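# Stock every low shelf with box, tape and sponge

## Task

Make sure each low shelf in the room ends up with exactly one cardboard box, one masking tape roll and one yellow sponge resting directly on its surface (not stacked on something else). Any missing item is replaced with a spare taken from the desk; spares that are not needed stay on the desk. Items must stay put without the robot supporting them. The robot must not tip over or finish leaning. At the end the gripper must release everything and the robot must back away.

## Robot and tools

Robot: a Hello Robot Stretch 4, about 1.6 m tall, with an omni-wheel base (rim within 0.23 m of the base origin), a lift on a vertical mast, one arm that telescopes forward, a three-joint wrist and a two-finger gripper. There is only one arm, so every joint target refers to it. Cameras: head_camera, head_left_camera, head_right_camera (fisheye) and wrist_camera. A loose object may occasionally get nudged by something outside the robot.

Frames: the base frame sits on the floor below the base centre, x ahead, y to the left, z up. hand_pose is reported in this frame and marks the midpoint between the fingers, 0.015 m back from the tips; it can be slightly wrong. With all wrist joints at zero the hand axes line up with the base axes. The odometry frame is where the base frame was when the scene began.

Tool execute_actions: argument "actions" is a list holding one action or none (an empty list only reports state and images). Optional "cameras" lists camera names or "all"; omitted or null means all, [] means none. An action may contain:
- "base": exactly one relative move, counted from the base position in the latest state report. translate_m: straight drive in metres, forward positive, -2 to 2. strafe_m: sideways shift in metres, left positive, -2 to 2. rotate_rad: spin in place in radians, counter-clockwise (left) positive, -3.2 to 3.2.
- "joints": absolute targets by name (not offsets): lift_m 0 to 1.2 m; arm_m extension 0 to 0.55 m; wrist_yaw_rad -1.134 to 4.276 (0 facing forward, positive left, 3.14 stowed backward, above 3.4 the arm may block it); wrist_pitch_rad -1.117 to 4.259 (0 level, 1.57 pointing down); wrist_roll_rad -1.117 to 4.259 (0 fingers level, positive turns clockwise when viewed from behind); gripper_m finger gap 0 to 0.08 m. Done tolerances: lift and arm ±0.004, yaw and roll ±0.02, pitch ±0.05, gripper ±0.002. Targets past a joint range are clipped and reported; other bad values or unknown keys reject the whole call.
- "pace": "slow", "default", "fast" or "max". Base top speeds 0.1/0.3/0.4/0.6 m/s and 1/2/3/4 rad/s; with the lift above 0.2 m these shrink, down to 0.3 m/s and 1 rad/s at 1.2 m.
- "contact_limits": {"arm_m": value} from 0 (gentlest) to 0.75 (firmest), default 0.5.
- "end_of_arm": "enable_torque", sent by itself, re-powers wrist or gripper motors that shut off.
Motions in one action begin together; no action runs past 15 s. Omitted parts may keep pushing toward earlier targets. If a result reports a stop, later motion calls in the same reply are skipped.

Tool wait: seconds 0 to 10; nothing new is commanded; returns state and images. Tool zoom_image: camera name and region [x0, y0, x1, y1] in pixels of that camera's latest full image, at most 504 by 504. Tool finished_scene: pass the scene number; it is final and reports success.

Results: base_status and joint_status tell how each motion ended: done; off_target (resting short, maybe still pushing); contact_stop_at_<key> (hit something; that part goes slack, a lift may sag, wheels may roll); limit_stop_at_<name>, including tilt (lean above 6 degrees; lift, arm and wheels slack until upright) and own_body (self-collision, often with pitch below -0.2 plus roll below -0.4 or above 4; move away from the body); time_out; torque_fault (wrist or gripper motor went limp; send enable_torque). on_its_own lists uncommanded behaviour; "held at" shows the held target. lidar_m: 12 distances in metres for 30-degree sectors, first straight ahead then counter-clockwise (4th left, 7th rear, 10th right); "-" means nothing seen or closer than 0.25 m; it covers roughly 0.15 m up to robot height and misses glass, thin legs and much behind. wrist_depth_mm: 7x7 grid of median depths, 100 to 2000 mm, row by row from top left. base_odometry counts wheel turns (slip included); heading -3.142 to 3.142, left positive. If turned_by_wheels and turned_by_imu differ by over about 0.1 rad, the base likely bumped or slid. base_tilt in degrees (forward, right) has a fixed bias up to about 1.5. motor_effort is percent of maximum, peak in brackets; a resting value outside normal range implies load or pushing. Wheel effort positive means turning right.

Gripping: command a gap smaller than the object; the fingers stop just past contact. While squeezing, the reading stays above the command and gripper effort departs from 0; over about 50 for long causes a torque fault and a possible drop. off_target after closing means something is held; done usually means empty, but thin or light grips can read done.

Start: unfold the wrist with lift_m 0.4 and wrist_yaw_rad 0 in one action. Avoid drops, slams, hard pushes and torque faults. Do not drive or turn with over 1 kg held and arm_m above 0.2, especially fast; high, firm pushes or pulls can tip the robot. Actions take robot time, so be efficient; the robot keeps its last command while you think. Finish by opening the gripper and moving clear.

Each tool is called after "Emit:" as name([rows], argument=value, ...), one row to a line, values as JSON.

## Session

Emit:
execute_actions(actions=[])

Scene clock: 0.00 s.
base_odometry: x=+0.000 y=+0.000 heading=+0.000 (m, m, rad; odometry frame)
turned_by_wheels: +0.000 (rad since the last result)
turned_by_imu: +0.000 (rad since the last result)
base_tilt: forward=+0.3 right=+0.7 (deg)
lidar_m: 0.60 0.75 1.55 1.57 0.74 0.67 0.66 0.83 1.35 1.10 0.68 0.60
base_status: not commanded
joint_positions: lift_m=+0.258 arm_m=-0.003 wrist_yaw_rad=+3.165 wrist_pitch_rad=-0.010 wrist_roll_rad=+0.000 gripper_m=+0.040
joint_status: not commanded
motor_effort: lift_m=+20 arm_m=-1 wrist_yaw_rad=+1 wrist_pitch_rad=-7 wrist_roll_rad=-1 gripper_m=-1 wheel_0=+0 wheel_1=-1 wheel_2=+0 (%)
hand_pose: x=-0.0463 y=+0.0823 z=+0.4379 quat_wxyz=(-0.012, +0.005, +0.000, +1.000) (m; base frame)
wrist_depth_mm: - 121 138 1308 1160 1098 1025 / - 109 139 1281 1160 1098 1008 / - 116 139 904 1160 1060 991 / 142 139 197 1025 1182 1078 1008 / 1661 1138 1308 960 1025 1042 991 / 1308 1138 1366 1060 1160 1060 854 / 991 - 111 931 117 110 991
pictures: head_camera, head_left_camera, head_right_camera, wrist_camera
Images, in order (width x height): head_camera 420x560, head_left_camera 420x672, head_right_camera 420x672, wrist_camera 616x392.

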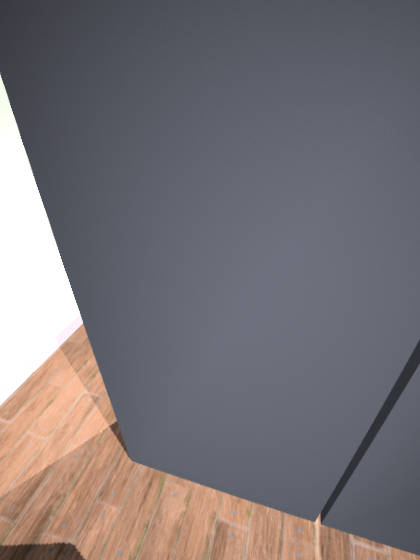

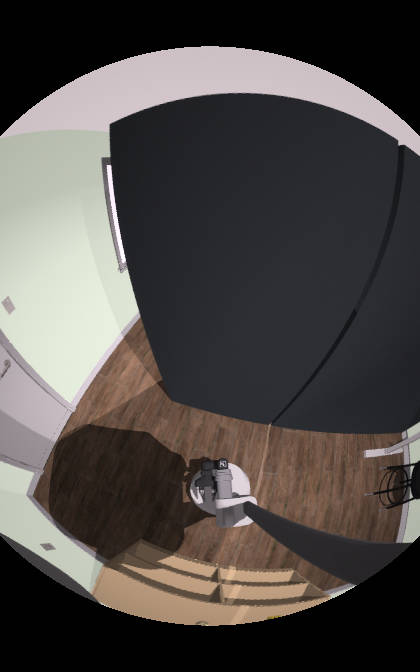

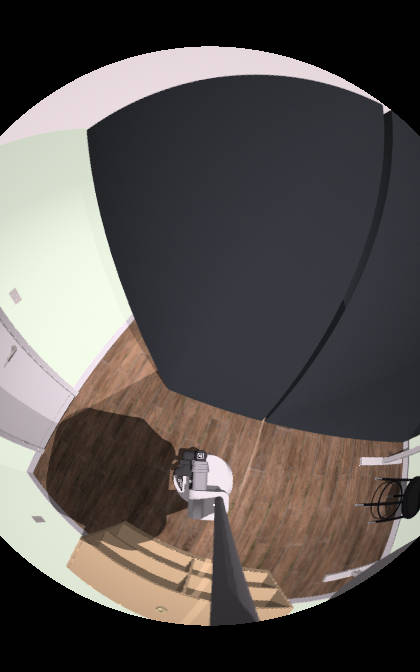

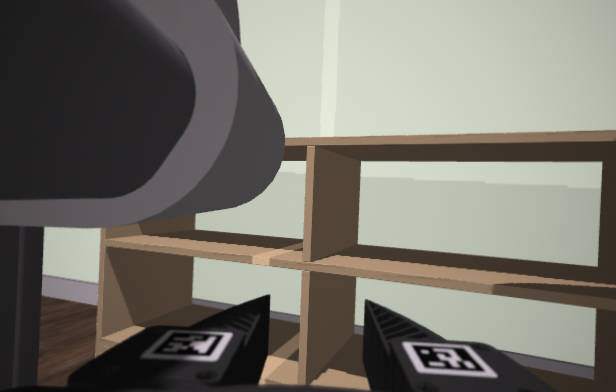

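Emit:
execute_actions([
  {"base": {"rotate_rad": -1.87}, "joints": {"lift_m": 0.9, "wrist_yaw_rad": 0, "wrist_pitch_rad": 0.6, "gripper_m": 0.08}},
])

Scene clock: 3.77 s.
base_odometry: x=+0.000 y=+0.000 heading=-1.869 (m, m, rad; odometry frame)
turned_by_wheels: -1.869 (rad since the last result)
turned_by_imu: -1.898 (rad since the last result)
base_tilt: forward=+0.4 right=+0.9 (deg)
lidar_m: 1.34 0.84 0.62 0.60 0.65 1.65 1.56 1.51 0.68 0.67 0.71 1.05
base_status: done
joint_positions: lift_m=+0.900 arm_m=-0.002 wrist_yaw_rad=+0.000 wrist_pitch_rad=+0.602 wrist_roll_rad=+0.000 gripper_m=+0.080
joint_status: all done
motor_effort: lift_m=+21(23) arm_m=-1(1) wrist_yaw_rad=+0(7) wrist_pitch_rad=-5(3) wrist_roll_rad=+0(0) gripper_m=+1(0) wheel_0=+3(10) wheel_1=+1(10) wheel_2=+3(11) (%)
hand_pose: x=+0.3437 y=-0.0874 z=+0.9576 quat_wxyz=(+0.955, +0.000, +0.296, +0.000) (m; base frame)
wrist_depth_mm: 960 1366 1808 1808 1756 1808 1618 / 960 1397 1921 1499 1921 1983 1576 / 976 1397 - - - - 1708 / 991 1430 1863 1863 1863 1808 1661 / 991 1464 1537 1576 1576 1576 1537 / 1008 1308 1308 1336 1336 1336 1366 / - 104 1118 1160 1118 113 1229
pictures: head_camera, head_left_camera, head_right_camera, wrist_camera
Images, in order (width x height): head_camera 420x560, head_left_camera 420x672, head_right_camera 420x672, wrist_camera 616x392.

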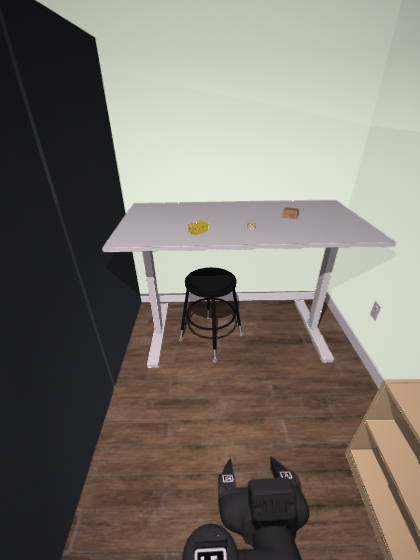

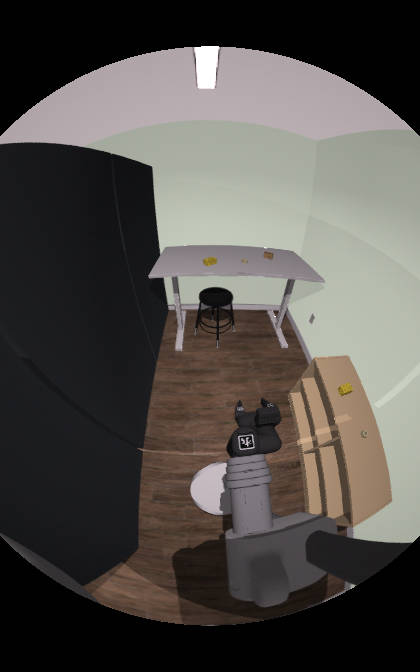

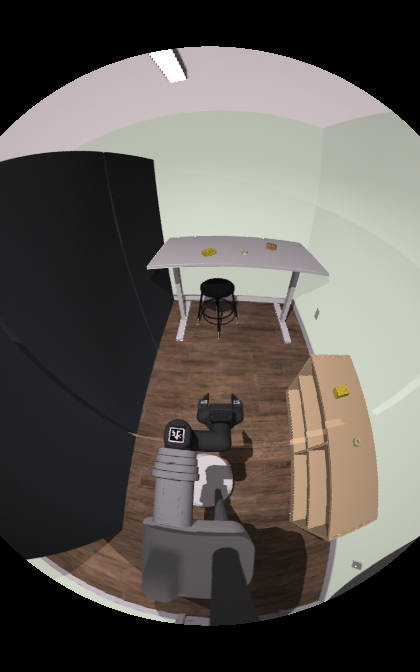

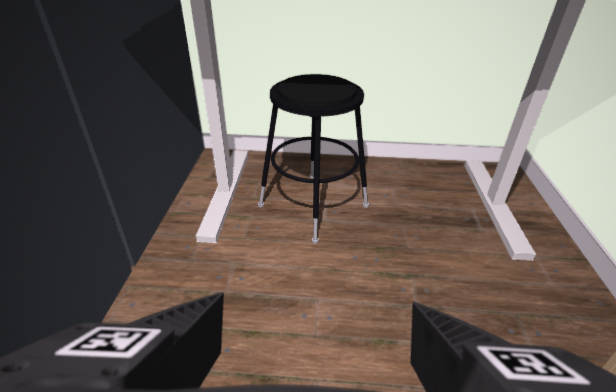

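Emit:
zoom_image(camera="head_camera", region=[170, 190, 330, 260])

Region (170, 190, 330, 260) of head_camera's 420x560 image, scaled by 3.150, with more detail than that image has; it fills the top 220 rows of this view, and the rest is white.

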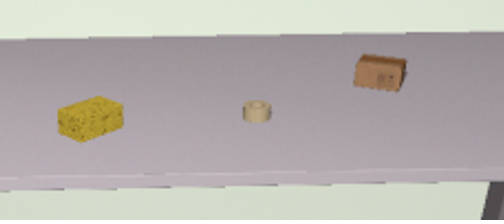

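Emit:
execute_actions([
  {"base": {"rotate_rad": -0.27}},
], cameras=[])

Emit:
execute_actions([
  {"base": {"translate_m": 1.05}, "joints": {"lift_m": 1.19, "wrist_pitch_rad": 0.9}, "pace": "fast"},
], cameras=["head_camera", "wrist_camera"])

Scene clock: 6.87 s.
base_odometry: x=+0.000 y=+0.000 heading=-2.139 (m, m, rad; odometry frame)
turned_by_wheels: -0.269 (rad since the last result)
turned_by_imu: -0.273 (rad since the last result)
base_tilt: forward=+0.4 right=+0.7 (deg)
lidar_m: 1.33 1.19 0.70 0.61 0.60 0.73 1.53 1.54 0.77 0.68 0.67 0.81
base_status: done
joint_positions: lift_m=+0.900 arm_m=-0.002 wrist_yaw_rad=+0.000 wrist_pitch_rad=+0.602 wrist_roll_rad=+0.000 gripper_m=+0.080
joint_status: not commanded
motor_effort: lift_m=+22(21) arm_m=-1(1) wrist_yaw_rad=+0(0) wrist_pitch_rad=-5(5) wrist_roll_rad=+0(0) gripper_m=+0(1) wheel_0=+4(9) wheel_1=+2(8) wheel_2=+4(10) (%)
hand_pose: x=+0.3437 y=-0.0874 z=+0.9576 quat_wxyz=(+0.955, +0.000, +0.296, +0.000) (m; base frame)
wrist_depth_mm: 1537 1756 1808 1863 1921 1537 1138 / 1537 1863 1863 - - 1537 1160 / 1537 1983 - - - 1576 1160 / 1618 1708 1808 1863 1863 1618 831 / 1464 1537 1537 1499 1499 1464 750 / 1336 1308 1308 1336 1336 976 904 / - 104 1118 1182 1138 113 842
pictures: none
No camera images: the call's "cameras" was empty. Leave "cameras" out to get every camera's image.

Scene clock: 11.03 s.
base_odometry: x=-0.564 y=-0.885 heading=-2.138 (m, m, rad; odometry frame)
turned_by_wheels: +0.000 (rad since the last result)
turned_by_imu: -0.001 (rad since the last result)
base_tilt: forward=+0.4 right=+0.7 (deg)
lidar_m: 0.32 0.32 0.39 0.75 0.86 1.04 2.79 0.88 0.52 0.50 0.70 0.40
base_status: done
joint_positions: lift_m=+1.190 arm_m=-0.002 wrist_yaw_rad=+0.000 wrist_pitch_rad=+0.902 wrist_roll_rad=+0.000 gripper_m=+0.080
joint_status: all done
motor_effort: lift_m=+21(21) arm_m=-1(1) wrist_yaw_rad=+0(1) wrist_pitch_rad=-4(3) wrist_roll_rad=+0(1) gripper_m=-1(0) wheel_0=+3(8) wheel_1=+2(10) wheel_2=-3(16) (%)
hand_pose: x=+0.3004 y=-0.0874 z=+1.2013 quat_wxyz=(+0.900, +0.000, +0.436, +0.000) (m; base frame)
wrist_depth_mm: 750 741 741 741 750 750 798 / 647 634 640 621 640 640 640 / 564 569 564 564 564 564 564 / 504 496 504 504 504 508 504 / 459 452 459 455 455 455 455 / 415 415 407 418 424 430 946 / - 104 389 1281 1281 113 931
pictures: head_camera, wrist_camera
Images, in order (width x height): head_camera 420x560, wrist_camera 616x392.

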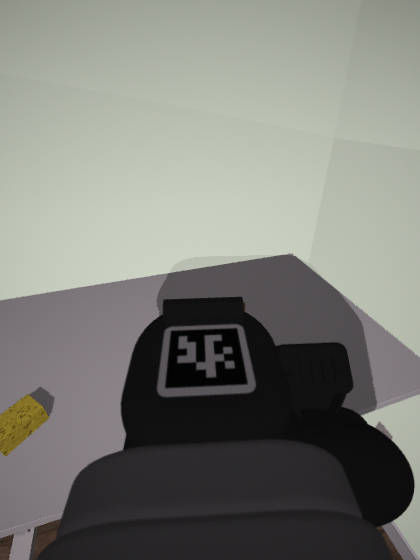

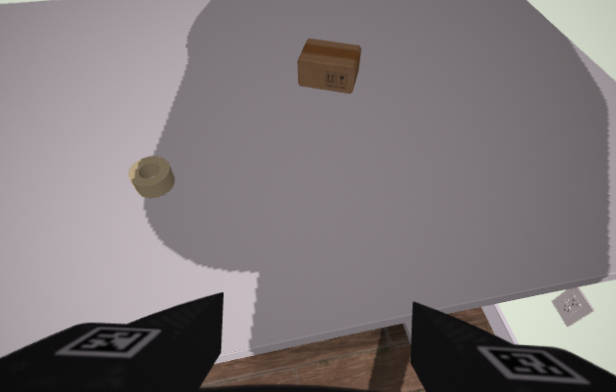

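Emit:
zoom_image(camera="wrist_camera", region=[280, 20, 380, 110])

Region (280, 20, 380, 110) of wrist_camera's 616x392 image, scaled by 5.040; it fills the top 454 rows of this view, and the rest is white.

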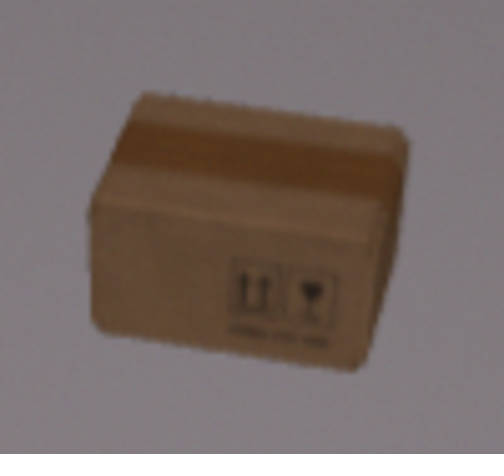

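Emit:
execute_actions([
  {"base": {"translate_m": 0.12}, "joints": {"arm_m": 0.49, "wrist_pitch_rad": 1.57, "wrist_roll_rad": 1.79, "lift_m": 1.11}},
], cameras=["head_camera", "wrist_camera"])

Scene clock: 14.57 s.
base_odometry: x=-0.629 y=-0.986 heading=-2.138 (m, m, rad; odometry frame)
turned_by_wheels: +0.000 (rad since the last result)
turned_by_imu: +0.000 (rad since the last result)
base_tilt: forward=+0.4 right=+0.8 (deg)
lidar_m: 0.25 0.25 0.27 0.50 0.89 1.07 1.90 0.85 0.52 0.71 0.45 0.26
base_status: done
joint_positions: lift_m=+1.110 arm_m=+0.489 wrist_yaw_rad=+0.000 wrist_pitch_rad=+1.570 wrist_roll_rad=+1.790 gripper_m=+0.080
joint_status: all done
motor_effort: lift_m=+17(23) arm_m=+6(8) wrist_yaw_rad=+1(2) wrist_pitch_rad=+1(4) wrist_roll_rad=+0(5) gripper_m=-1(0) wheel_0=+4(7) wheel_1=+3(8) wheel_2=-4(13) (%)
hand_pose: x=+0.6602 y=-0.0874 z=+1.0757 quat_wxyz=(+0.443, +0.552, +0.442, -0.551) (m; base frame)
wrist_depth_mm: 276 276 274 273 273 273 271 / 277 276 273 274 273 272 271 / 277 277 274 273 273 273 272 / 277 274 274 274 274 272 272 / 278 276 276 225 273 273 273 / 278 276 224 225 273 273 273 / - 104 225 274 273 113 -
pictures: head_camera, wrist_camera
Images, in order (width x height): head_camera 420x560, wrist_camera 616x392.

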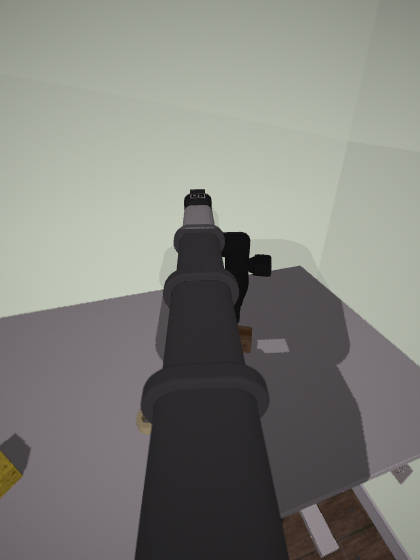

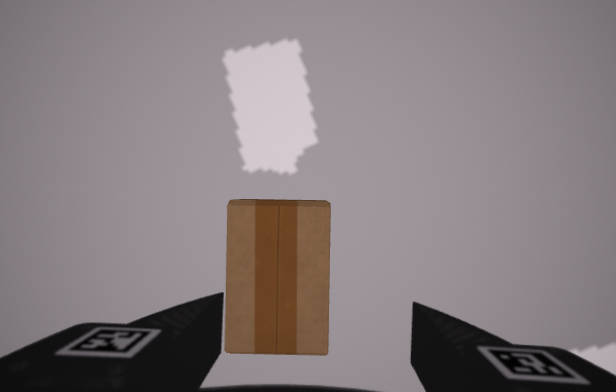

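Emit:
execute_actions([
  {"joints": {"arm_m": 0.512, "lift_m": 1.02}},
], cameras=["wrist_camera"])

Scene clock: 16.23 s.
base_odometry: x=-0.629 y=-0.986 heading=-2.138 (m, m, rad; odometry frame)
turned_by_wheels: +0.000 (rad since the last result)
turned_by_imu: +0.000 (rad since the last result)
base_tilt: forward=+0.4 right=+0.8 (deg)
lidar_m: 0.25 0.25 0.27 0.48 0.88 1.07 1.90 0.84 0.55 0.72 0.45 0.25
base_status: not commanded
joint_positions: lift_m=+1.020 arm_m=+0.511 wrist_yaw_rad=+0.000 wrist_pitch_rad=+1.570 wrist_roll_rad=+1.790 gripper_m=+0.080
joint_status: all done
motor_effort: lift_m=+17(19) arm_m=+6(6) wrist_yaw_rad=+0(1) wrist_pitch_rad=+1(1) wrist_roll_rad=+0(0) gripper_m=+0(0) wheel_0=+5(4) wheel_1=+3(3) wheel_2=-4(4) (%)
hand_pose: x=+0.6821 y=-0.0874 z=+0.9857 quat_wxyz=(+0.443, +0.552, +0.442, -0.551) (m; base frame)
wrist_depth_mm: 186 185 184 183 183 182 182 / 185 185 184 184 183 182 182 / 185 185 185 184 183 183 183 / 186 185 185 138 183 183 182 / 186 185 185 134 134 183 183 / 186 186 135 134 135 183 183 / - 104 135 134 134 113 -
pictures: wrist_camera
Images, in order (width x height): wrist_camera 616x392.

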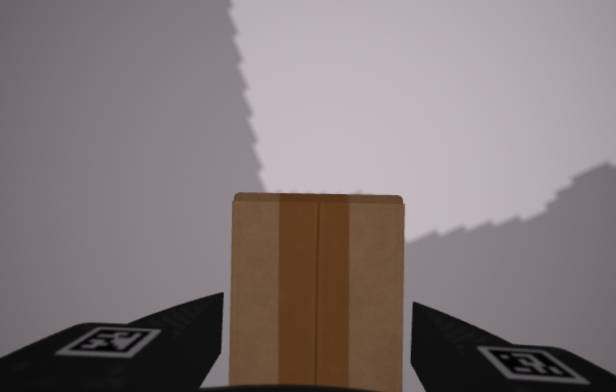

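Emit:
execute_actions([
  {"joints": {"gripper_m": 0.04}},
], cameras=[])

Emit:
execute_actions([
  {"joints": {"lift_m": 1.06}},
], cameras=["wrist_camera"])

Scene clock: 18.77 s.
base_odometry: x=-0.629 y=-0.986 heading=-2.138 (m, m, rad; odometry frame)
turned_by_wheels: +0.000 (rad since the last result)
turned_by_imu: +0.000 (rad since the last result)
base_tilt: forward=+0.5 right=+0.8 (deg)
lidar_m: 0.25 0.25 0.26 0.47 0.88 1.06 1.89 0.84 0.54 0.70 0.44 0.25
base_status: not commanded
joint_positions: lift_m=+1.020 arm_m=+0.511 wrist_yaw_rad=+0.000 wrist_pitch_rad=+1.570 wrist_roll_rad=+1.790 gripper_m=+0.059
joint_status: gripper_m off_target (ended at +0.059, target +0.040)
on_its_own: gripper_m is held at +0.054, not at your +0.040, by its contact guard: the fingers met something
motor_effort: lift_m=+17(17) arm_m=+6(6) wrist_yaw_rad=+0(0) wrist_pitch_rad=+1(1) wrist_roll_rad=+0(0) gripper_m=-38(40) wheel_0=+5(5) wheel_1=+3(3) wheel_2=-4(4) (%)
hand_pose: x=+0.6821 y=-0.0874 z=+0.9857 quat_wxyz=(+0.443, +0.552, +0.442, -0.551) (m; base frame)
wrist_depth_mm: 186 185 185 183 183 183 182 / 185 185 184 184 183 183 182 / 185 185 184 184 183 183 183 / 186 185 185 137 183 183 183 / 186 186 185 134 134 183 182 / 186 185 135 134 134 183 183 / 186 - 130 134 134 106 183
pictures: none
No camera images: the call's "cameras" was empty. Leave "cameras" out to get every camera's image.

Scene clock: 19.77 s.
base_odometry: x=-0.629 y=-0.986 heading=-2.138 (m, m, rad; odometry frame)
turned_by_wheels: +0.000 (rad since the last result)
turned_by_imu: +0.000 (rad since the last result)
base_tilt: forward=+0.3 right=+0.7 (deg)
lidar_m: 0.25 0.25 0.26 0.47 0.88 1.05 1.92 0.83 0.54 0.73 0.43 0.25
base_status: not commanded
joint_positions: lift_m=+1.060 arm_m=+0.511 wrist_yaw_rad=+0.000 wrist_pitch_rad=+1.570 wrist_roll_rad=+1.790 gripper_m=+0.059
joint_status: all done
on_its_own: gripper_m is held at +0.054, not at your +0.040, by its contact guard: the fingers met something
motor_effort: lift_m=+22(21) arm_m=+6(6) wrist_yaw_rad=+1(1) wrist_pitch_rad=+1(1) wrist_roll_rad=+0(1) gripper_m=-39(39) wheel_0=+5(4) wheel_1=+3(3) wheel_2=-4(4) (%)
hand_pose: x=+0.6821 y=-0.0874 z=+1.0253 quat_wxyz=(+0.443, +0.552, +0.442, -0.551) (m; base frame)
wrist_depth_mm: 224 224 224 224 222 222 221 / 225 224 224 223 223 222 221 / 225 224 224 224 223 223 221 / 225 224 224 137 223 222 222 / 225 225 225 134 134 223 221 / 226 225 135 134 134 223 223 / 226 - 130 134 134 106 223
pictures: wrist_camera
Images, in order (width x height): wrist_camera 616x392.

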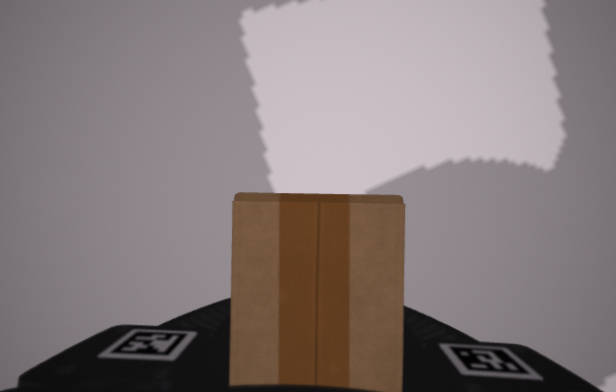

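Emit:
execute_actions([
  {"base": {"rotate_rad": 0.176}},
], cameras=[])

Emit:
execute_actions([
  {"base": {"translate_m": -1.19}, "joints": {"arm_m": 0.4}, "pace": "fast"},
], cameras=["head_right_camera"])

Emit:
execute_actions([
  {"base": {"rotate_rad": -1.48}, "joints": {"lift_m": 0.78}},
], cameras=["head_camera", "wrist_camera"])

Scene clock: 21.33 s.
base_odometry: x=-0.629 y=-0.986 heading=-1.963 (m, m, rad; odometry frame)
turned_by_wheels: +0.175 (rad since the last result)
turned_by_imu: +0.178 (rad since the last result)
base_tilt: forward=+0.3 right=+0.7 (deg)
lidar_m: 0.25 0.25 0.31 0.68 0.90 1.22 2.69 0.67 0.55 0.79 0.33 0.25
base_status: done
joint_positions: lift_m=+1.060 arm_m=+0.511 wrist_yaw_rad=+0.000 wrist_pitch_rad=+1.570 wrist_roll_rad=+1.790 gripper_m=+0.059
joint_status: not commanded
on_its_own: gripper_m is held at +0.054, not at your +0.040, by its contact guard: the fingers met something
motor_effort: lift_m=+21(21) arm_m=+6(5) wrist_yaw_rad=+0(0) wrist_pitch_rad=+1(1) wrist_roll_rad=+1(0) gripper_m=-39(38) wheel_0=-3(9) wheel_1=-2(8) wheel_2=-4(8) (%)
hand_pose: x=+0.6821 y=-0.0874 z=+1.0253 quat_wxyz=(+0.443, +0.552, +0.442, -0.551) (m; base frame)
wrist_depth_mm: 225 224 224 223 222 222 221 / 225 224 224 224 224 222 221 / 225 224 224 223 223 222 221 / 225 224 224 137 222 223 221 / 225 225 224 134 134 223 222 / 226 224 135 134 134 223 222 / 226 - 130 134 134 107 222
pictures: none
No camera images: the call's "cameras" was empty. Leave "cameras" out to get every camera's image.

Scene clock: 26.30 s.
base_odometry: x=-0.174 y=+0.113 heading=-1.963 (m, m, rad; odometry frame)
turned_by_wheels: +0.000 (rad since the last result)
turned_by_imu: +0.001 (rad since the last result)
base_tilt: forward=+0.4 right=+0.7 (deg)
lidar_m: 1.39 1.23 0.84 0.80 0.83 1.66 1.51 1.38 0.52 0.47 0.48 0.66
base_status: done
joint_positions: lift_m=+1.060 arm_m=+0.401 wrist_yaw_rad=+0.000 wrist_pitch_rad=+1.570 wrist_roll_rad=+1.790 gripper_m=+0.059
joint_status: all done
on_its_own: gripper_m is held at +0.054, not at your +0.040, by its contact guard: the fingers met something
motor_effort: lift_m=+21(22) arm_m=-6(6) wrist_yaw_rad=+0(1) wrist_pitch_rad=+0(1) wrist_roll_rad=+0(0) gripper_m=-38(40) wheel_0=-4(9) wheel_1=-2(10) wheel_2=+1(15) (%)
hand_pose: x=+0.5720 y=-0.0874 z=+1.0254 quat_wxyz=(+0.443, +0.552, +0.442, -0.551) (m; base frame)
wrist_depth_mm: 1182 809 831 831 1098 1098 1160 / 1182 1182 1098 1182 1160 1160 1182 / 1160 1182 1205 1182 1182 1160 960 / 1205 1182 1205 137 1182 976 960 / 1182 1182 1205 134 133 976 960 / 1182 1205 135 134 134 1160 1182 / 1205 - 130 135 134 106 1160
pictures: head_right_camera
Images, in order (width x height): head_right_camera 420x672.

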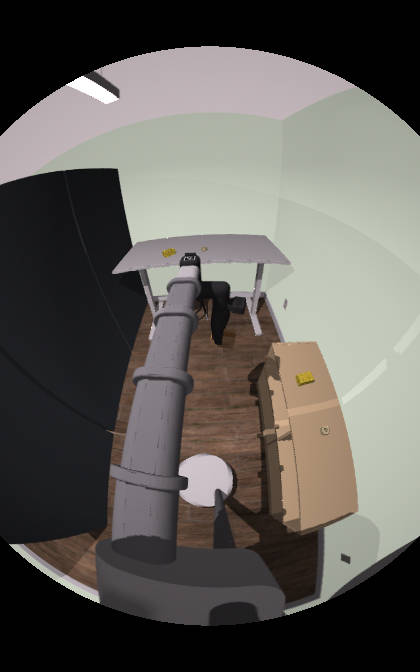

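Scene clock: 28.63 s.
base_odometry: x=-0.174 y=+0.113 heading=+2.841 (m, m, rad; odometry frame)
turned_by_wheels: -1.479 (rad since the last result)
turned_by_imu: -1.502 (rad since the last result)
base_tilt: forward=+0.5 right=+0.6 (deg)
lidar_m: 0.47 0.51 0.74 1.42 1.13 0.81 0.82 0.86 1.57 1.48 1.25 0.49
base_status: done
joint_positions: lift_m=+0.780 arm_m=+0.401 wrist_yaw_rad=+0.000 wrist_pitch_rad=+1.570 wrist_roll_rad=+1.790 gripper_m=+0.059
joint_status: all done
on_its_own: gripper_m is held at +0.054, not at your +0.040, by its contact guard: the fingers met something
motor_effort: lift_m=+18(20) arm_m=-5(5) wrist_yaw_rad=+0(0) wrist_pitch_rad=+1(1) wrist_roll_rad=+0(0) gripper_m=-40(39) wheel_0=+5(7) wheel_1=+4(8) wheel_2=+5(10) (%)
hand_pose: x=+0.5721 y=-0.0874 z=+0.7457 quat_wxyz=(+0.443, +0.552, +0.442, -0.551) (m; base frame)
wrist_depth_mm: 286 286 285 285 283 891 904 / 286 286 285 285 285 891 891 / 287 286 285 285 283 904 676 / 286 286 285 137 283 904 683 / 289 286 286 134 134 891 676 / 289 286 135 134 134 891 732 / 289 - 130 134 134 107 891
pictures: head_camera, wrist_camera
Images, in order (width x height): head_camera 420x560, wrist_camera 616x392.

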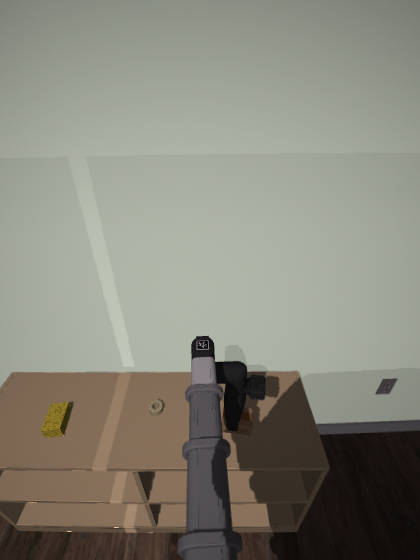

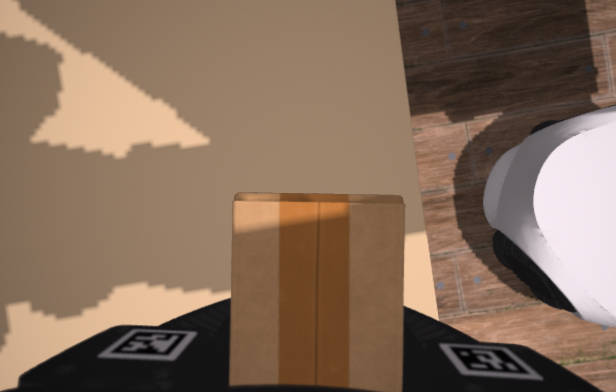

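Emit:
execute_actions([
  {"joints": {"arm_m": 0.49, "lift_m": 0.682}},
], cameras=["wrist_camera"])

Scene clock: 30.33 s.
base_odometry: x=-0.174 y=+0.113 heading=+2.841 (m, m, rad; odometry frame)
turned_by_wheels: +0.000 (rad since the last result)
turned_by_imu: +0.000 (rad since the last result)
base_tilt: forward=+0.3 right=+0.8 (deg)
lidar_m: 0.47 0.51 0.75 1.42 1.15 0.84 0.81 0.85 1.57 1.47 1.24 0.50
base_status: not commanded
joint_positions: lift_m=+0.682 arm_m=+0.489 wrist_yaw_rad=+0.000 wrist_pitch_rad=+1.570 wrist_roll_rad=+1.790 gripper_m=+0.059
joint_status: all done
on_its_own: gripper_m is held at +0.054, not at your +0.040, by its contact guard: the fingers met something
motor_effort: lift_m=+17(16) arm_m=+6(6) wrist_yaw_rad=+0(0) wrist_pitch_rad=+1(2) wrist_roll_rad=+0(0) gripper_m=-39(38) wheel_0=+5(5) wheel_1=+4(4) wheel_2=+5(5) (%)
hand_pose: x=+0.6601 y=-0.0874 z=+0.6477 quat_wxyz=(+0.443, +0.552, +0.442, -0.551) (m; base frame)
wrist_depth_mm: 187 186 186 186 185 185 184 / 187 186 186 186 185 184 185 / 187 187 186 186 185 185 184 / 187 187 186 137 186 185 185 / 187 187 186 134 134 185 185 / 188 187 135 134 134 185 185 / 188 - 130 134 134 107 185
pictures: wrist_camera
Images, in order (width x height): wrist_camera 616x392.

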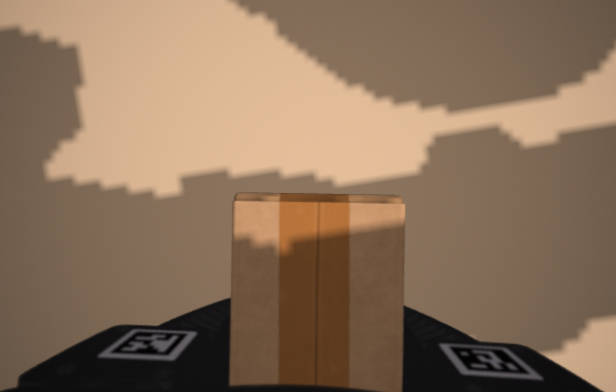

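Emit:
execute_actions([
  {"joints": {"lift_m": 0.68, "gripper_m": 0.08}},
], cameras=[])

Emit:
execute_actions([
  {"joints": {"lift_m": 0.745}},
], cameras=["wrist_camera"])

Emit:
execute_actions([
  {"base": {"rotate_rad": -2.11}, "joints": {"arm_m": 0.1}},
], cameras=["head_camera", "head_right_camera"])

Scene clock: 33.23 s.
base_odometry: x=-0.174 y=+0.113 heading=+2.841 (m, m, rad; odometry frame)
turned_by_wheels: +0.000 (rad since the last result)
turned_by_imu: +0.000 (rad since the last result)
base_tilt: forward=+0.4 right=+0.7 (deg)
lidar_m: 0.47 0.51 0.76 1.43 1.14 0.83 0.82 0.86 1.58 1.46 1.24 0.49
base_status: not commanded
joint_positions: lift_m=+0.680 arm_m=+0.489 wrist_yaw_rad=+0.000 wrist_pitch_rad=+1.570 wrist_roll_rad=+1.790 gripper_m=+0.080
joint_status: all done
motor_effort: lift_m=+17(18) arm_m=+6(6) wrist_yaw_rad=+0(0) wrist_pitch_rad=+2(2) wrist_roll_rad=+0(0) gripper_m=+1(39) wheel_0=+5(5) wheel_1=+3(3) wheel_2=+5(5) (%)
hand_pose: x=+0.6601 y=-0.0874 z=+0.6457 quat_wxyz=(+0.443, +0.552, +0.442, -0.551) (m; base frame)
wrist_depth_mm: 185 185 185 184 183 182 182 / 186 185 185 184 183 183 182 / 186 185 184 184 183 183 182 / 186 185 185 137 184 183 182 / 186 185 185 135 134 183 183 / 186 186 135 135 134 183 183 / - 104 135 135 134 113 -
pictures: none
No camera images: the call's "cameras" was empty. Leave "cameras" out to get every camera's image.

Scene clock: 34.43 s.
base_odometry: x=-0.174 y=+0.113 heading=+2.841 (m, m, rad; odometry frame)
turned_by_wheels: +0.000 (rad since the last result)
turned_by_imu: +0.000 (rad since the last result)
base_tilt: forward=+0.3 right=+0.6 (deg)
lidar_m: 0.47 0.52 0.75 1.42 1.14 0.85 0.81 0.85 1.58 1.48 1.25 0.50
base_status: not commanded
joint_positions: lift_m=+0.745 arm_m=+0.489 wrist_yaw_rad=+0.000 wrist_pitch_rad=+1.570 wrist_roll_rad=+1.790 gripper_m=+0.080
joint_status: all done
motor_effort: lift_m=+21(23) arm_m=+6(6) wrist_yaw_rad=+1(1) wrist_pitch_rad=+1(1) wrist_roll_rad=+0(0) gripper_m=+1(1) wheel_0=+5(5) wheel_1=+4(3) wheel_2=+4(5) (%)
hand_pose: x=+0.6601 y=-0.0874 z=+0.7104 quat_wxyz=(+0.443, +0.552, +0.442, -0.551) (m; base frame)
wrist_depth_mm: 251 249 250 249 248 246 854 / 251 250 249 248 248 248 854 / 251 251 249 249 248 247 246 / 252 250 250 202 248 248 248 / 250 251 250 200 247 248 248 / 252 251 200 199 249 248 248 / - 104 200 200 249 113 248
pictures: wrist_camera
Images, in order (width x height): wrist_camera 616x392.

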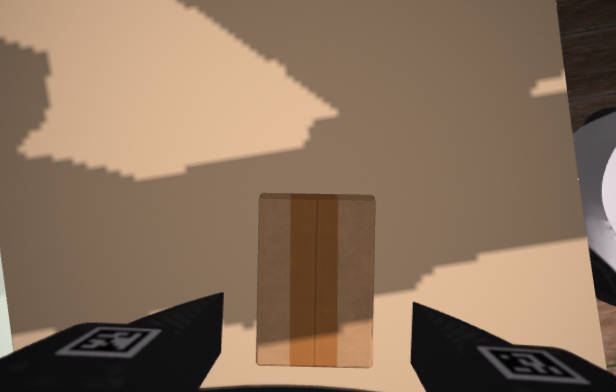

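Scene clock: 36.77 s.
base_odometry: x=-0.174 y=+0.113 heading=+0.732 (m, m, rad; odometry frame)
turned_by_wheels: -2.109 (rad since the last result)
turned_by_imu: -2.144 (rad since the last result)
base_tilt: forward=+0.3 right=+0.7 (deg)
lidar_m: 1.58 1.48 1.26 0.49 0.48 0.51 0.74 1.40 1.15 0.82 0.80 0.84
base_status: done
joint_positions: lift_m=+0.745 arm_m=+0.101 wrist_yaw_rad=+0.000 wrist_pitch_rad=+1.570 wrist_roll_rad=+1.790 gripper_m=+0.080
joint_status: all done
motor_effort: lift_m=+20(21) arm_m=-6(9) wrist_yaw_rad=+2(2) wrist_pitch_rad=+0(1) wrist_roll_rad=-1(1) gripper_m=+0(0) wheel_0=+5(10) wheel_1=+3(9) wheel_2=+3(14) (%)
hand_pose: x=+0.2721 y=-0.0874 z=+0.7104 quat_wxyz=(+0.442, +0.552, +0.442, -0.552) (m; base frame)
wrist_depth_mm: 759 878 866 866 854 854 854 / 878 866 878 866 866 866 866 / 878 866 878 866 866 654 866 / 866 866 866 866 647 647 640 / 878 866 866 866 640 647 647 / 866 854 866 866 647 647 640 / - 104 866 854 854 113 866
pictures: head_camera, head_right_camera
Images, in order (width x height): head_camera 420x560, head_right_camera 420x672.

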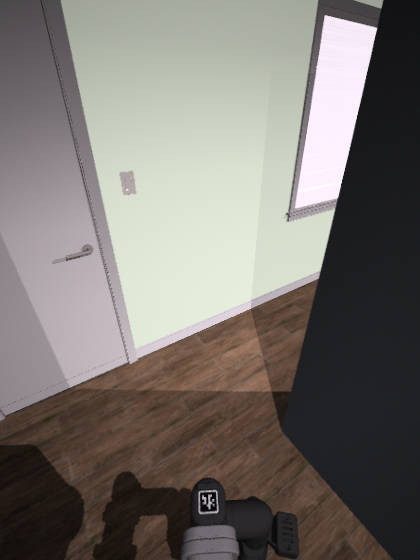

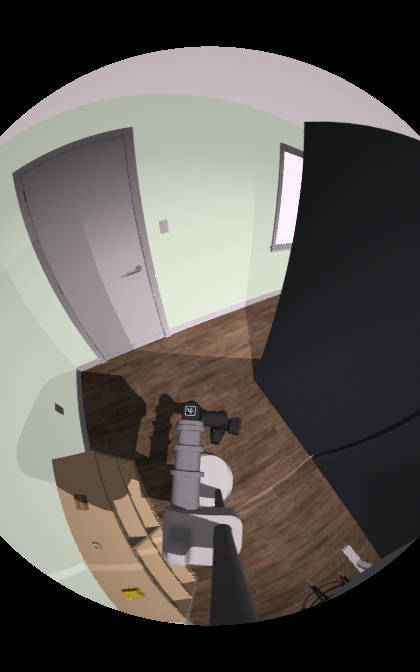

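Emit:
execute_actions([
  {"base": {"translate_m": 1.04}, "joints": {"wrist_roll_rad": 0, "wrist_pitch_rad": 0.15, "wrist_yaw_rad": -0.75, "arm_m": 0.0, "lift_m": 0.85}, "pace": "max"},
], cameras=["head_right_camera"])

Scene clock: 40.90 s.
base_odometry: x=+0.599 y=+0.808 heading=+0.732 (m, m, rad; odometry frame)
turned_by_wheels: +0.000 (rad since the last result)
turned_by_imu: +0.000 (rad since the last result)
base_tilt: forward=+0.4 right=+0.8 (deg)
lidar_m: 0.63 0.62 0.62 0.88 1.40 1.13 1.46 1.16 0.43 0.44 2.40 0.90
base_status: done
joint_positions: lift_m=+0.850 arm_m=+0.001 wrist_yaw_rad=-0.750 wrist_pitch_rad=+0.153 wrist_roll_rad=+0.000 gripper_m=+0.080
joint_status: all done
motor_effort: lift_m=+20(23) arm_m=-5(6) wrist_yaw_rad=+0(7) wrist_pitch_rad=-8(12) wrist_roll_rad=-2(7) gripper_m=+0(0) wheel_0=+5(10) wheel_1=+3(8) wheel_2=-3(17) (%)
hand_pose: x=+0.2661 y=-0.2072 z=+0.9957 quat_wxyz=(+0.928, +0.028, +0.071, -0.365) (m; base frame)
wrist_depth_mm: 564 715 991 1576 - - - / 569 723 1008 1618 - - - / 574 741 1042 1708 - - - / 585 750 1060 1708 - - - / 591 768 1098 1863 - - - / 609 715 976 1921 - - - / - 104 1078 1756 1756 113 -
pictures: head_right_camera
Images, in order (width x height): head_right_camera 420x672.

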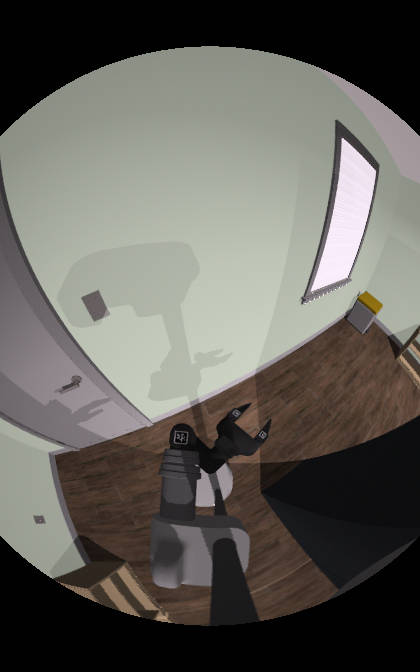

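Emit:
execute_actions([
  {"base": {"rotate_rad": -1.03}, "joints": {"arm_m": 0.54}, "pace": "fast"},
])

Scene clock: 43.23 s.
base_odometry: x=+0.599 y=+0.808 heading=-0.297 (m, m, rad; odometry frame)
turned_by_wheels: -1.029 (rad since the last result)
turned_by_imu: -1.045 (rad since the last result)
base_tilt: forward=+0.3 right=+0.7 (deg)
lidar_m: 2.18 0.86 0.64 0.61 0.62 0.91 1.41 1.13 1.48 1.11 0.43 0.45
base_status: done
joint_positions: lift_m=+0.850 arm_m=+0.539 wrist_yaw_rad=-0.750 wrist_pitch_rad=+0.153 wrist_roll_rad=+0.000 gripper_m=+0.080
joint_status: all done
motor_effort: lift_m=+20(20) arm_m=+5(2) wrist_yaw_rad=+0(1) wrist_pitch_rad=-7(8) wrist_roll_rad=+0(2) gripper_m=+0(0) wheel_0=+3(10) wheel_1=+2(10) wheel_2=+3(11) (%)
hand_pose: x=+0.8042 y=-0.2072 z=+0.9958 quat_wxyz=(+0.928, +0.028, +0.071, -0.365) (m; base frame)
wrist_depth_mm: - - - - - - - / - - - - - - - / - - - - - - - / - - - - - - - / - - - - - - - / - - - - - - - / - 104 1661 1808 1756 113 -
pictures: head_camera, head_left_camera, head_right_camera, wrist_camera
Images, in order (width x height): head_camera 420x560, head_left_camera 420x672, head_right_camera 420x672, wrist_camera 616x392.

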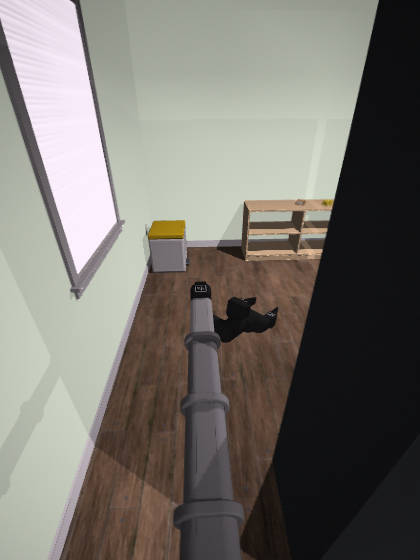

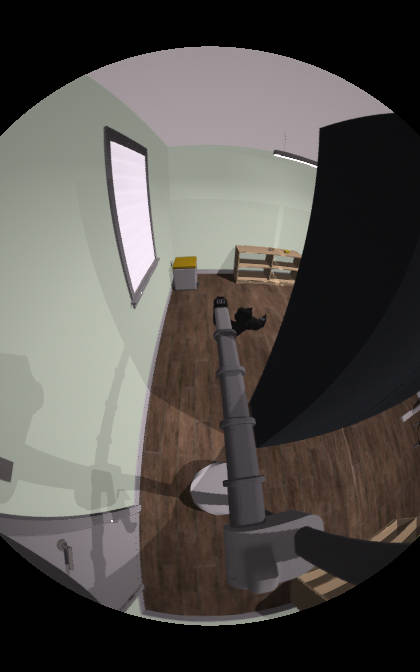

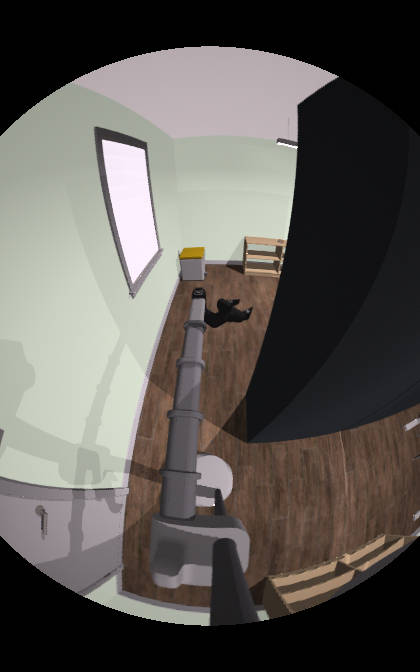

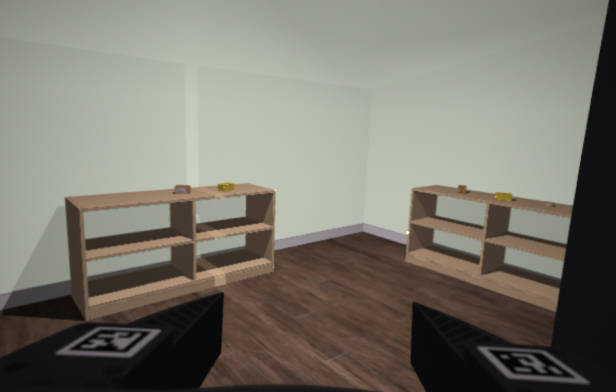

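Emit:
zoom_image(camera="wrist_camera", region=[400, 160, 600, 240])

Emit:
zoom_image(camera="wrist_camera", region=[60, 160, 290, 230])

Emit:
zoom_image(camera="head_camera", region=[235, 185, 345, 225])

Region (400, 160, 600, 240) of wrist_camera's 616x392 image, scaled by 2.520; it fills the top 202 rows of this view, and the rest is white.

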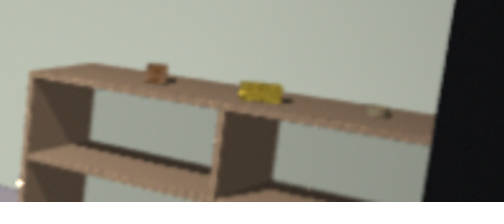

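Region (60, 160, 290, 230) of wrist_camera's 616x392 image, scaled by 2.191; it fills the top 153 rows of this view, and the rest is white.

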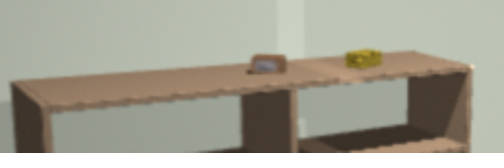

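Region (235, 185, 345, 225) of head_camera's 420x560 image, scaled by 4.582, with more detail than that image has; it fills the top 183 rows of this view, and the rest is white.

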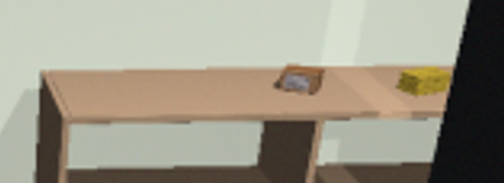

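Emit:
execute_actions([
  {"base": {"translate_m": -0.3}, "joints": {"arm_m": 0.0, "lift_m": 0.45, "wrist_yaw_rad": 0, "wrist_pitch_rad": 0.9}, "pace": "max"},
], cameras=[])

Emit:
execute_actions([
  {"base": {"rotate_rad": -1.67}, "joints": {"lift_m": 0.3}, "pace": "fast"},
], cameras=["head_camera"])

Scene clock: 46.47 s.
base_odometry: x=+0.313 y=+0.896 heading=-0.297 (m, m, rad; odometry frame)
turned_by_wheels: +0.000 (rad since the last result)
turned_by_imu: +0.000 (rad since the last result)
base_tilt: forward=+0.3 right=+0.8 (deg)
lidar_m: 2.21 0.86 0.66 0.57 0.63 0.87 1.11 0.87 1.00 2.19 0.85 0.67
base_status: done
joint_positions: lift_m=+0.450 arm_m=+0.001 wrist_yaw_rad=+0.000 wrist_pitch_rad=+0.902 wrist_roll_rad=+0.000 gripper_m=+0.080
joint_status: all done
motor_effort: lift_m=+18(19) arm_m=-5(11) wrist_yaw_rad=+2(4) wrist_pitch_rad=-4(7) wrist_roll_rad=-1(1) gripper_m=+0(0) wheel_0=-4(12) wheel_1=-3(9) wheel_2=+1(17) (%)
hand_pose: x=+0.3037 y=-0.0875 z=+0.4614 quat_wxyz=(+0.900, +0.000, +0.436, +0.000) (m; base frame)
wrist_depth_mm: 991 1138 1138 1118 1138 615 404 / 960 976 991 976 991 603 424 / 866 866 854 866 866 591 473 / 768 768 768 768 768 609 554 / 699 691 699 691 691 676 668 / 640 627 621 634 634 634 634 / - 104 564 585 574 113 591
pictures: none
No camera images: the call's "cameras" was empty. Leave "cameras" out to get every camera's image.

Scene clock: 48.23 s.
base_odometry: x=+0.313 y=+0.896 heading=-1.967 (m, m, rad; odometry frame)
turned_by_wheels: -1.670 (rad since the last result)
turned_by_imu: -1.696 (rad since the last result)
base_tilt: forward=+0.3 right=+0.7 (deg)
lidar_m: 2.28 0.93 0.68 0.94 0.97 0.67 0.58 0.57 0.79 1.09 0.87 0.91
base_status: done
joint_positions: lift_m=+0.300 arm_m=+0.001 wrist_yaw_rad=+0.000 wrist_pitch_rad=+0.902 wrist_roll_rad=+0.000 gripper_m=+0.080
joint_status: all done
motor_effort: lift_m=+18(18) arm_m=-5(6) wrist_yaw_rad=+0(1) wrist_pitch_rad=-5(6) wrist_roll_rad=-1(1) gripper_m=-1(0) wheel_0=+2(10) wheel_1=+0(12) wheel_2=+2(12) (%)
hand_pose: x=+0.3038 y=-0.0874 z=+0.3115 quat_wxyz=(+0.900, +0.000, +0.436, +0.000) (m; base frame)
wrist_depth_mm: 854 854 866 854 854 842 831 / 732 732 732 732 732 732 732 / 654 654 647 647 654 647 647 / 580 580 574 580 580 580 580 / 525 525 525 521 525 525 525 / 480 477 466 480 477 480 477 / - 104 424 439 433 113 455
pictures: head_camera
Images, in order (width x height): head_camera 420x560.

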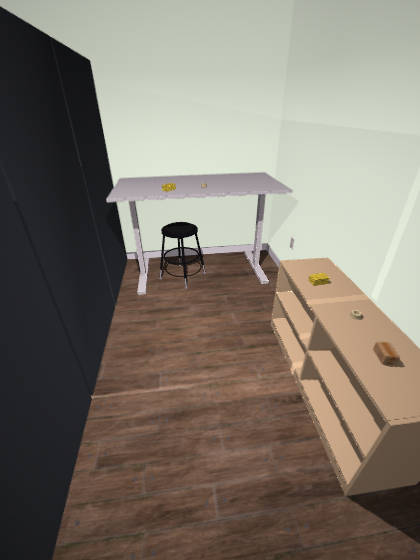

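Emit:
execute_actions([
  {"base": {"translate_m": 1.95}, "joints": {"lift_m": 1.15}, "pace": "max"},
], cameras=["wrist_camera"])

Scene clock: 53.40 s.
base_odometry: x=-0.439 y=-0.903 heading=-1.967 (m, m, rad; odometry frame)
turned_by_wheels: +0.000 (rad since the last result)
turned_by_imu: +0.000 (rad since the last result)
base_tilt: forward=+0.3 right=+0.7 (deg)
lidar_m: 0.37 0.38 0.48 0.75 0.77 1.02 2.57 0.86 0.60 0.62 0.54 0.39
base_status: done
joint_positions: lift_m=+1.150 arm_m=+0.001 wrist_yaw_rad=+0.000 wrist_pitch_rad=+0.902 wrist_roll_rad=+0.000 gripper_m=+0.080
joint_status: all done
motor_effort: lift_m=+20(23) arm_m=-5(5) wrist_yaw_rad=+0(1) wrist_pitch_rad=-5(5) wrist_roll_rad=-1(1) gripper_m=-1(0) wheel_0=+2(11) wheel_1=+0(11) wheel_2=+1(19) (%)
hand_pose: x=+0.3038 y=-0.0874 z=+1.1613 quat_wxyz=(+0.900, +0.000, +0.436, +0.000) (m; base frame)
wrist_depth_mm: 661 668 668 668 676 668 661 / 580 574 580 580 574 580 580 / 449 508 508 496 508 508 504 / 433 455 455 455 452 452 452 / 410 413 413 410 410 410 413 / 375 375 368 377 382 379 384 / - 104 976 1229 1229 113 1160
pictures: wrist_camera
Images, in order (width x height): wrist_camera 616x392.

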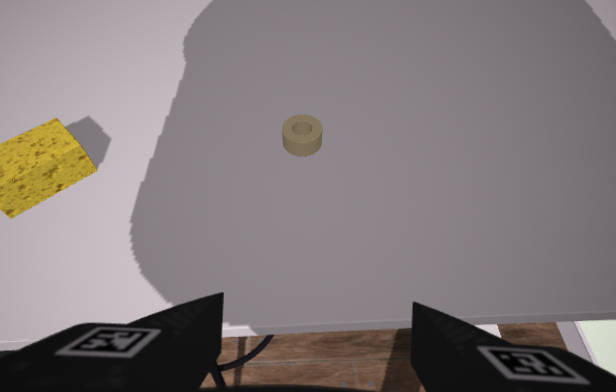

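Emit:
execute_actions([
  {"base": {"strafe_m": 0.02}, "joints": {"arm_m": 0.451, "wrist_pitch_rad": 1.57, "lift_m": 1.06}},
], cameras=["wrist_camera"])

Scene clock: 56.27 s.
base_odometry: x=-0.421 y=-0.911 heading=-1.967 (m, m, rad; odometry frame)
turned_by_wheels: +0.000 (rad since the last result)
turned_by_imu: +0.000 (rad since the last result)
base_tilt: forward=+0.3 right=+0.8 (deg)
lidar_m: 0.34 0.36 0.48 0.72 0.75 1.00 2.56 0.91 0.61 0.63 0.57 0.39
base_status: done
joint_positions: lift_m=+1.060 arm_m=+0.450 wrist_yaw_rad=+0.000 wrist_pitch_rad=+1.570 wrist_roll_rad=+0.000 gripper_m=+0.080
joint_status: all done
motor_effort: lift_m=+17(17) arm_m=+6(6) wrist_yaw_rad=+0(2) wrist_pitch_rad=+0(4) wrist_roll_rad=+0(0) gripper_m=+0(0) wheel_0=-2(11) wheel_1=+2(9) wheel_2=+0(2) (%)
hand_pose: x=+0.6211 y=-0.0874 z=+1.0257 quat_wxyz=(+0.707, +0.000, +0.707, +0.000) (m; base frame)
wrist_depth_mm: 227 224 223 221 220 219 216 / 227 225 223 222 221 219 218 / 228 225 224 224 222 220 218 / 229 227 224 224 222 220 219 / 229 228 226 224 223 221 220 / 229 228 225 200 224 221 220 / - 104 226 225 224 113 -
pictures: wrist_camera
Images, in order (width x height): wrist_camera 616x392.

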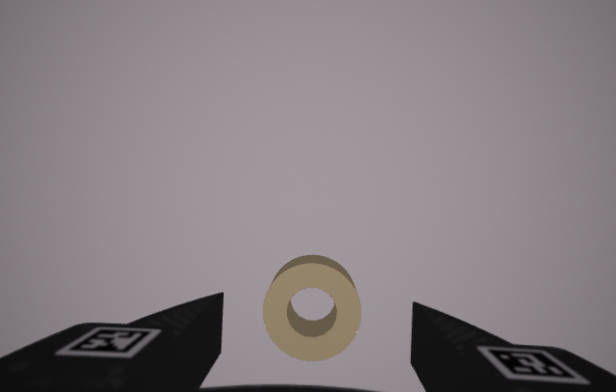

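Emit:
execute_actions([
  {"joints": {"arm_m": 0.442, "lift_m": 1.011}},
], cameras=["wrist_camera"])

Scene clock: 57.83 s.
base_odometry: x=-0.421 y=-0.911 heading=-1.967 (m, m, rad; odometry frame)
turned_by_wheels: +0.000 (rad since the last result)
turned_by_imu: +0.000 (rad since the last result)
base_tilt: forward=+0.2 right=+0.7 (deg)
lidar_m: 0.35 0.38 0.47 0.73 0.76 1.00 2.55 0.92 0.61 0.62 0.54 0.39
base_status: not commanded
joint_positions: lift_m=+1.011 arm_m=+0.443 wrist_yaw_rad=+0.000 wrist_pitch_rad=+1.570 wrist_roll_rad=+0.000 gripper_m=+0.080
joint_status: all done
motor_effort: lift_m=+17(17) arm_m=-6(6) wrist_yaw_rad=+1(0) wrist_pitch_rad=+1(1) wrist_roll_rad=+0(0) gripper_m=+0(1) wheel_0=-2(2) wheel_1=+1(2) wheel_2=+0(0) (%)
hand_pose: x=+0.6141 y=-0.0874 z=+0.9767 quat_wxyz=(+0.707, +0.000, +0.707, +0.000) (m; base frame)
wrist_depth_mm: 176 175 174 172 171 170 169 / 177 176 175 173 172 171 170 / 177 176 175 174 172 171 170 / 178 177 176 174 173 172 171 / 178 177 176 175 174 172 172 / 179 178 163 151 174 172 172 / - 104 158 151 174 113 -
pictures: wrist_camera
Images, in order (width x height): wrist_camera 616x392.

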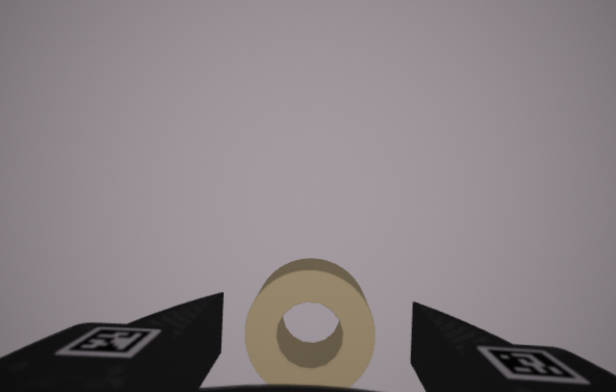

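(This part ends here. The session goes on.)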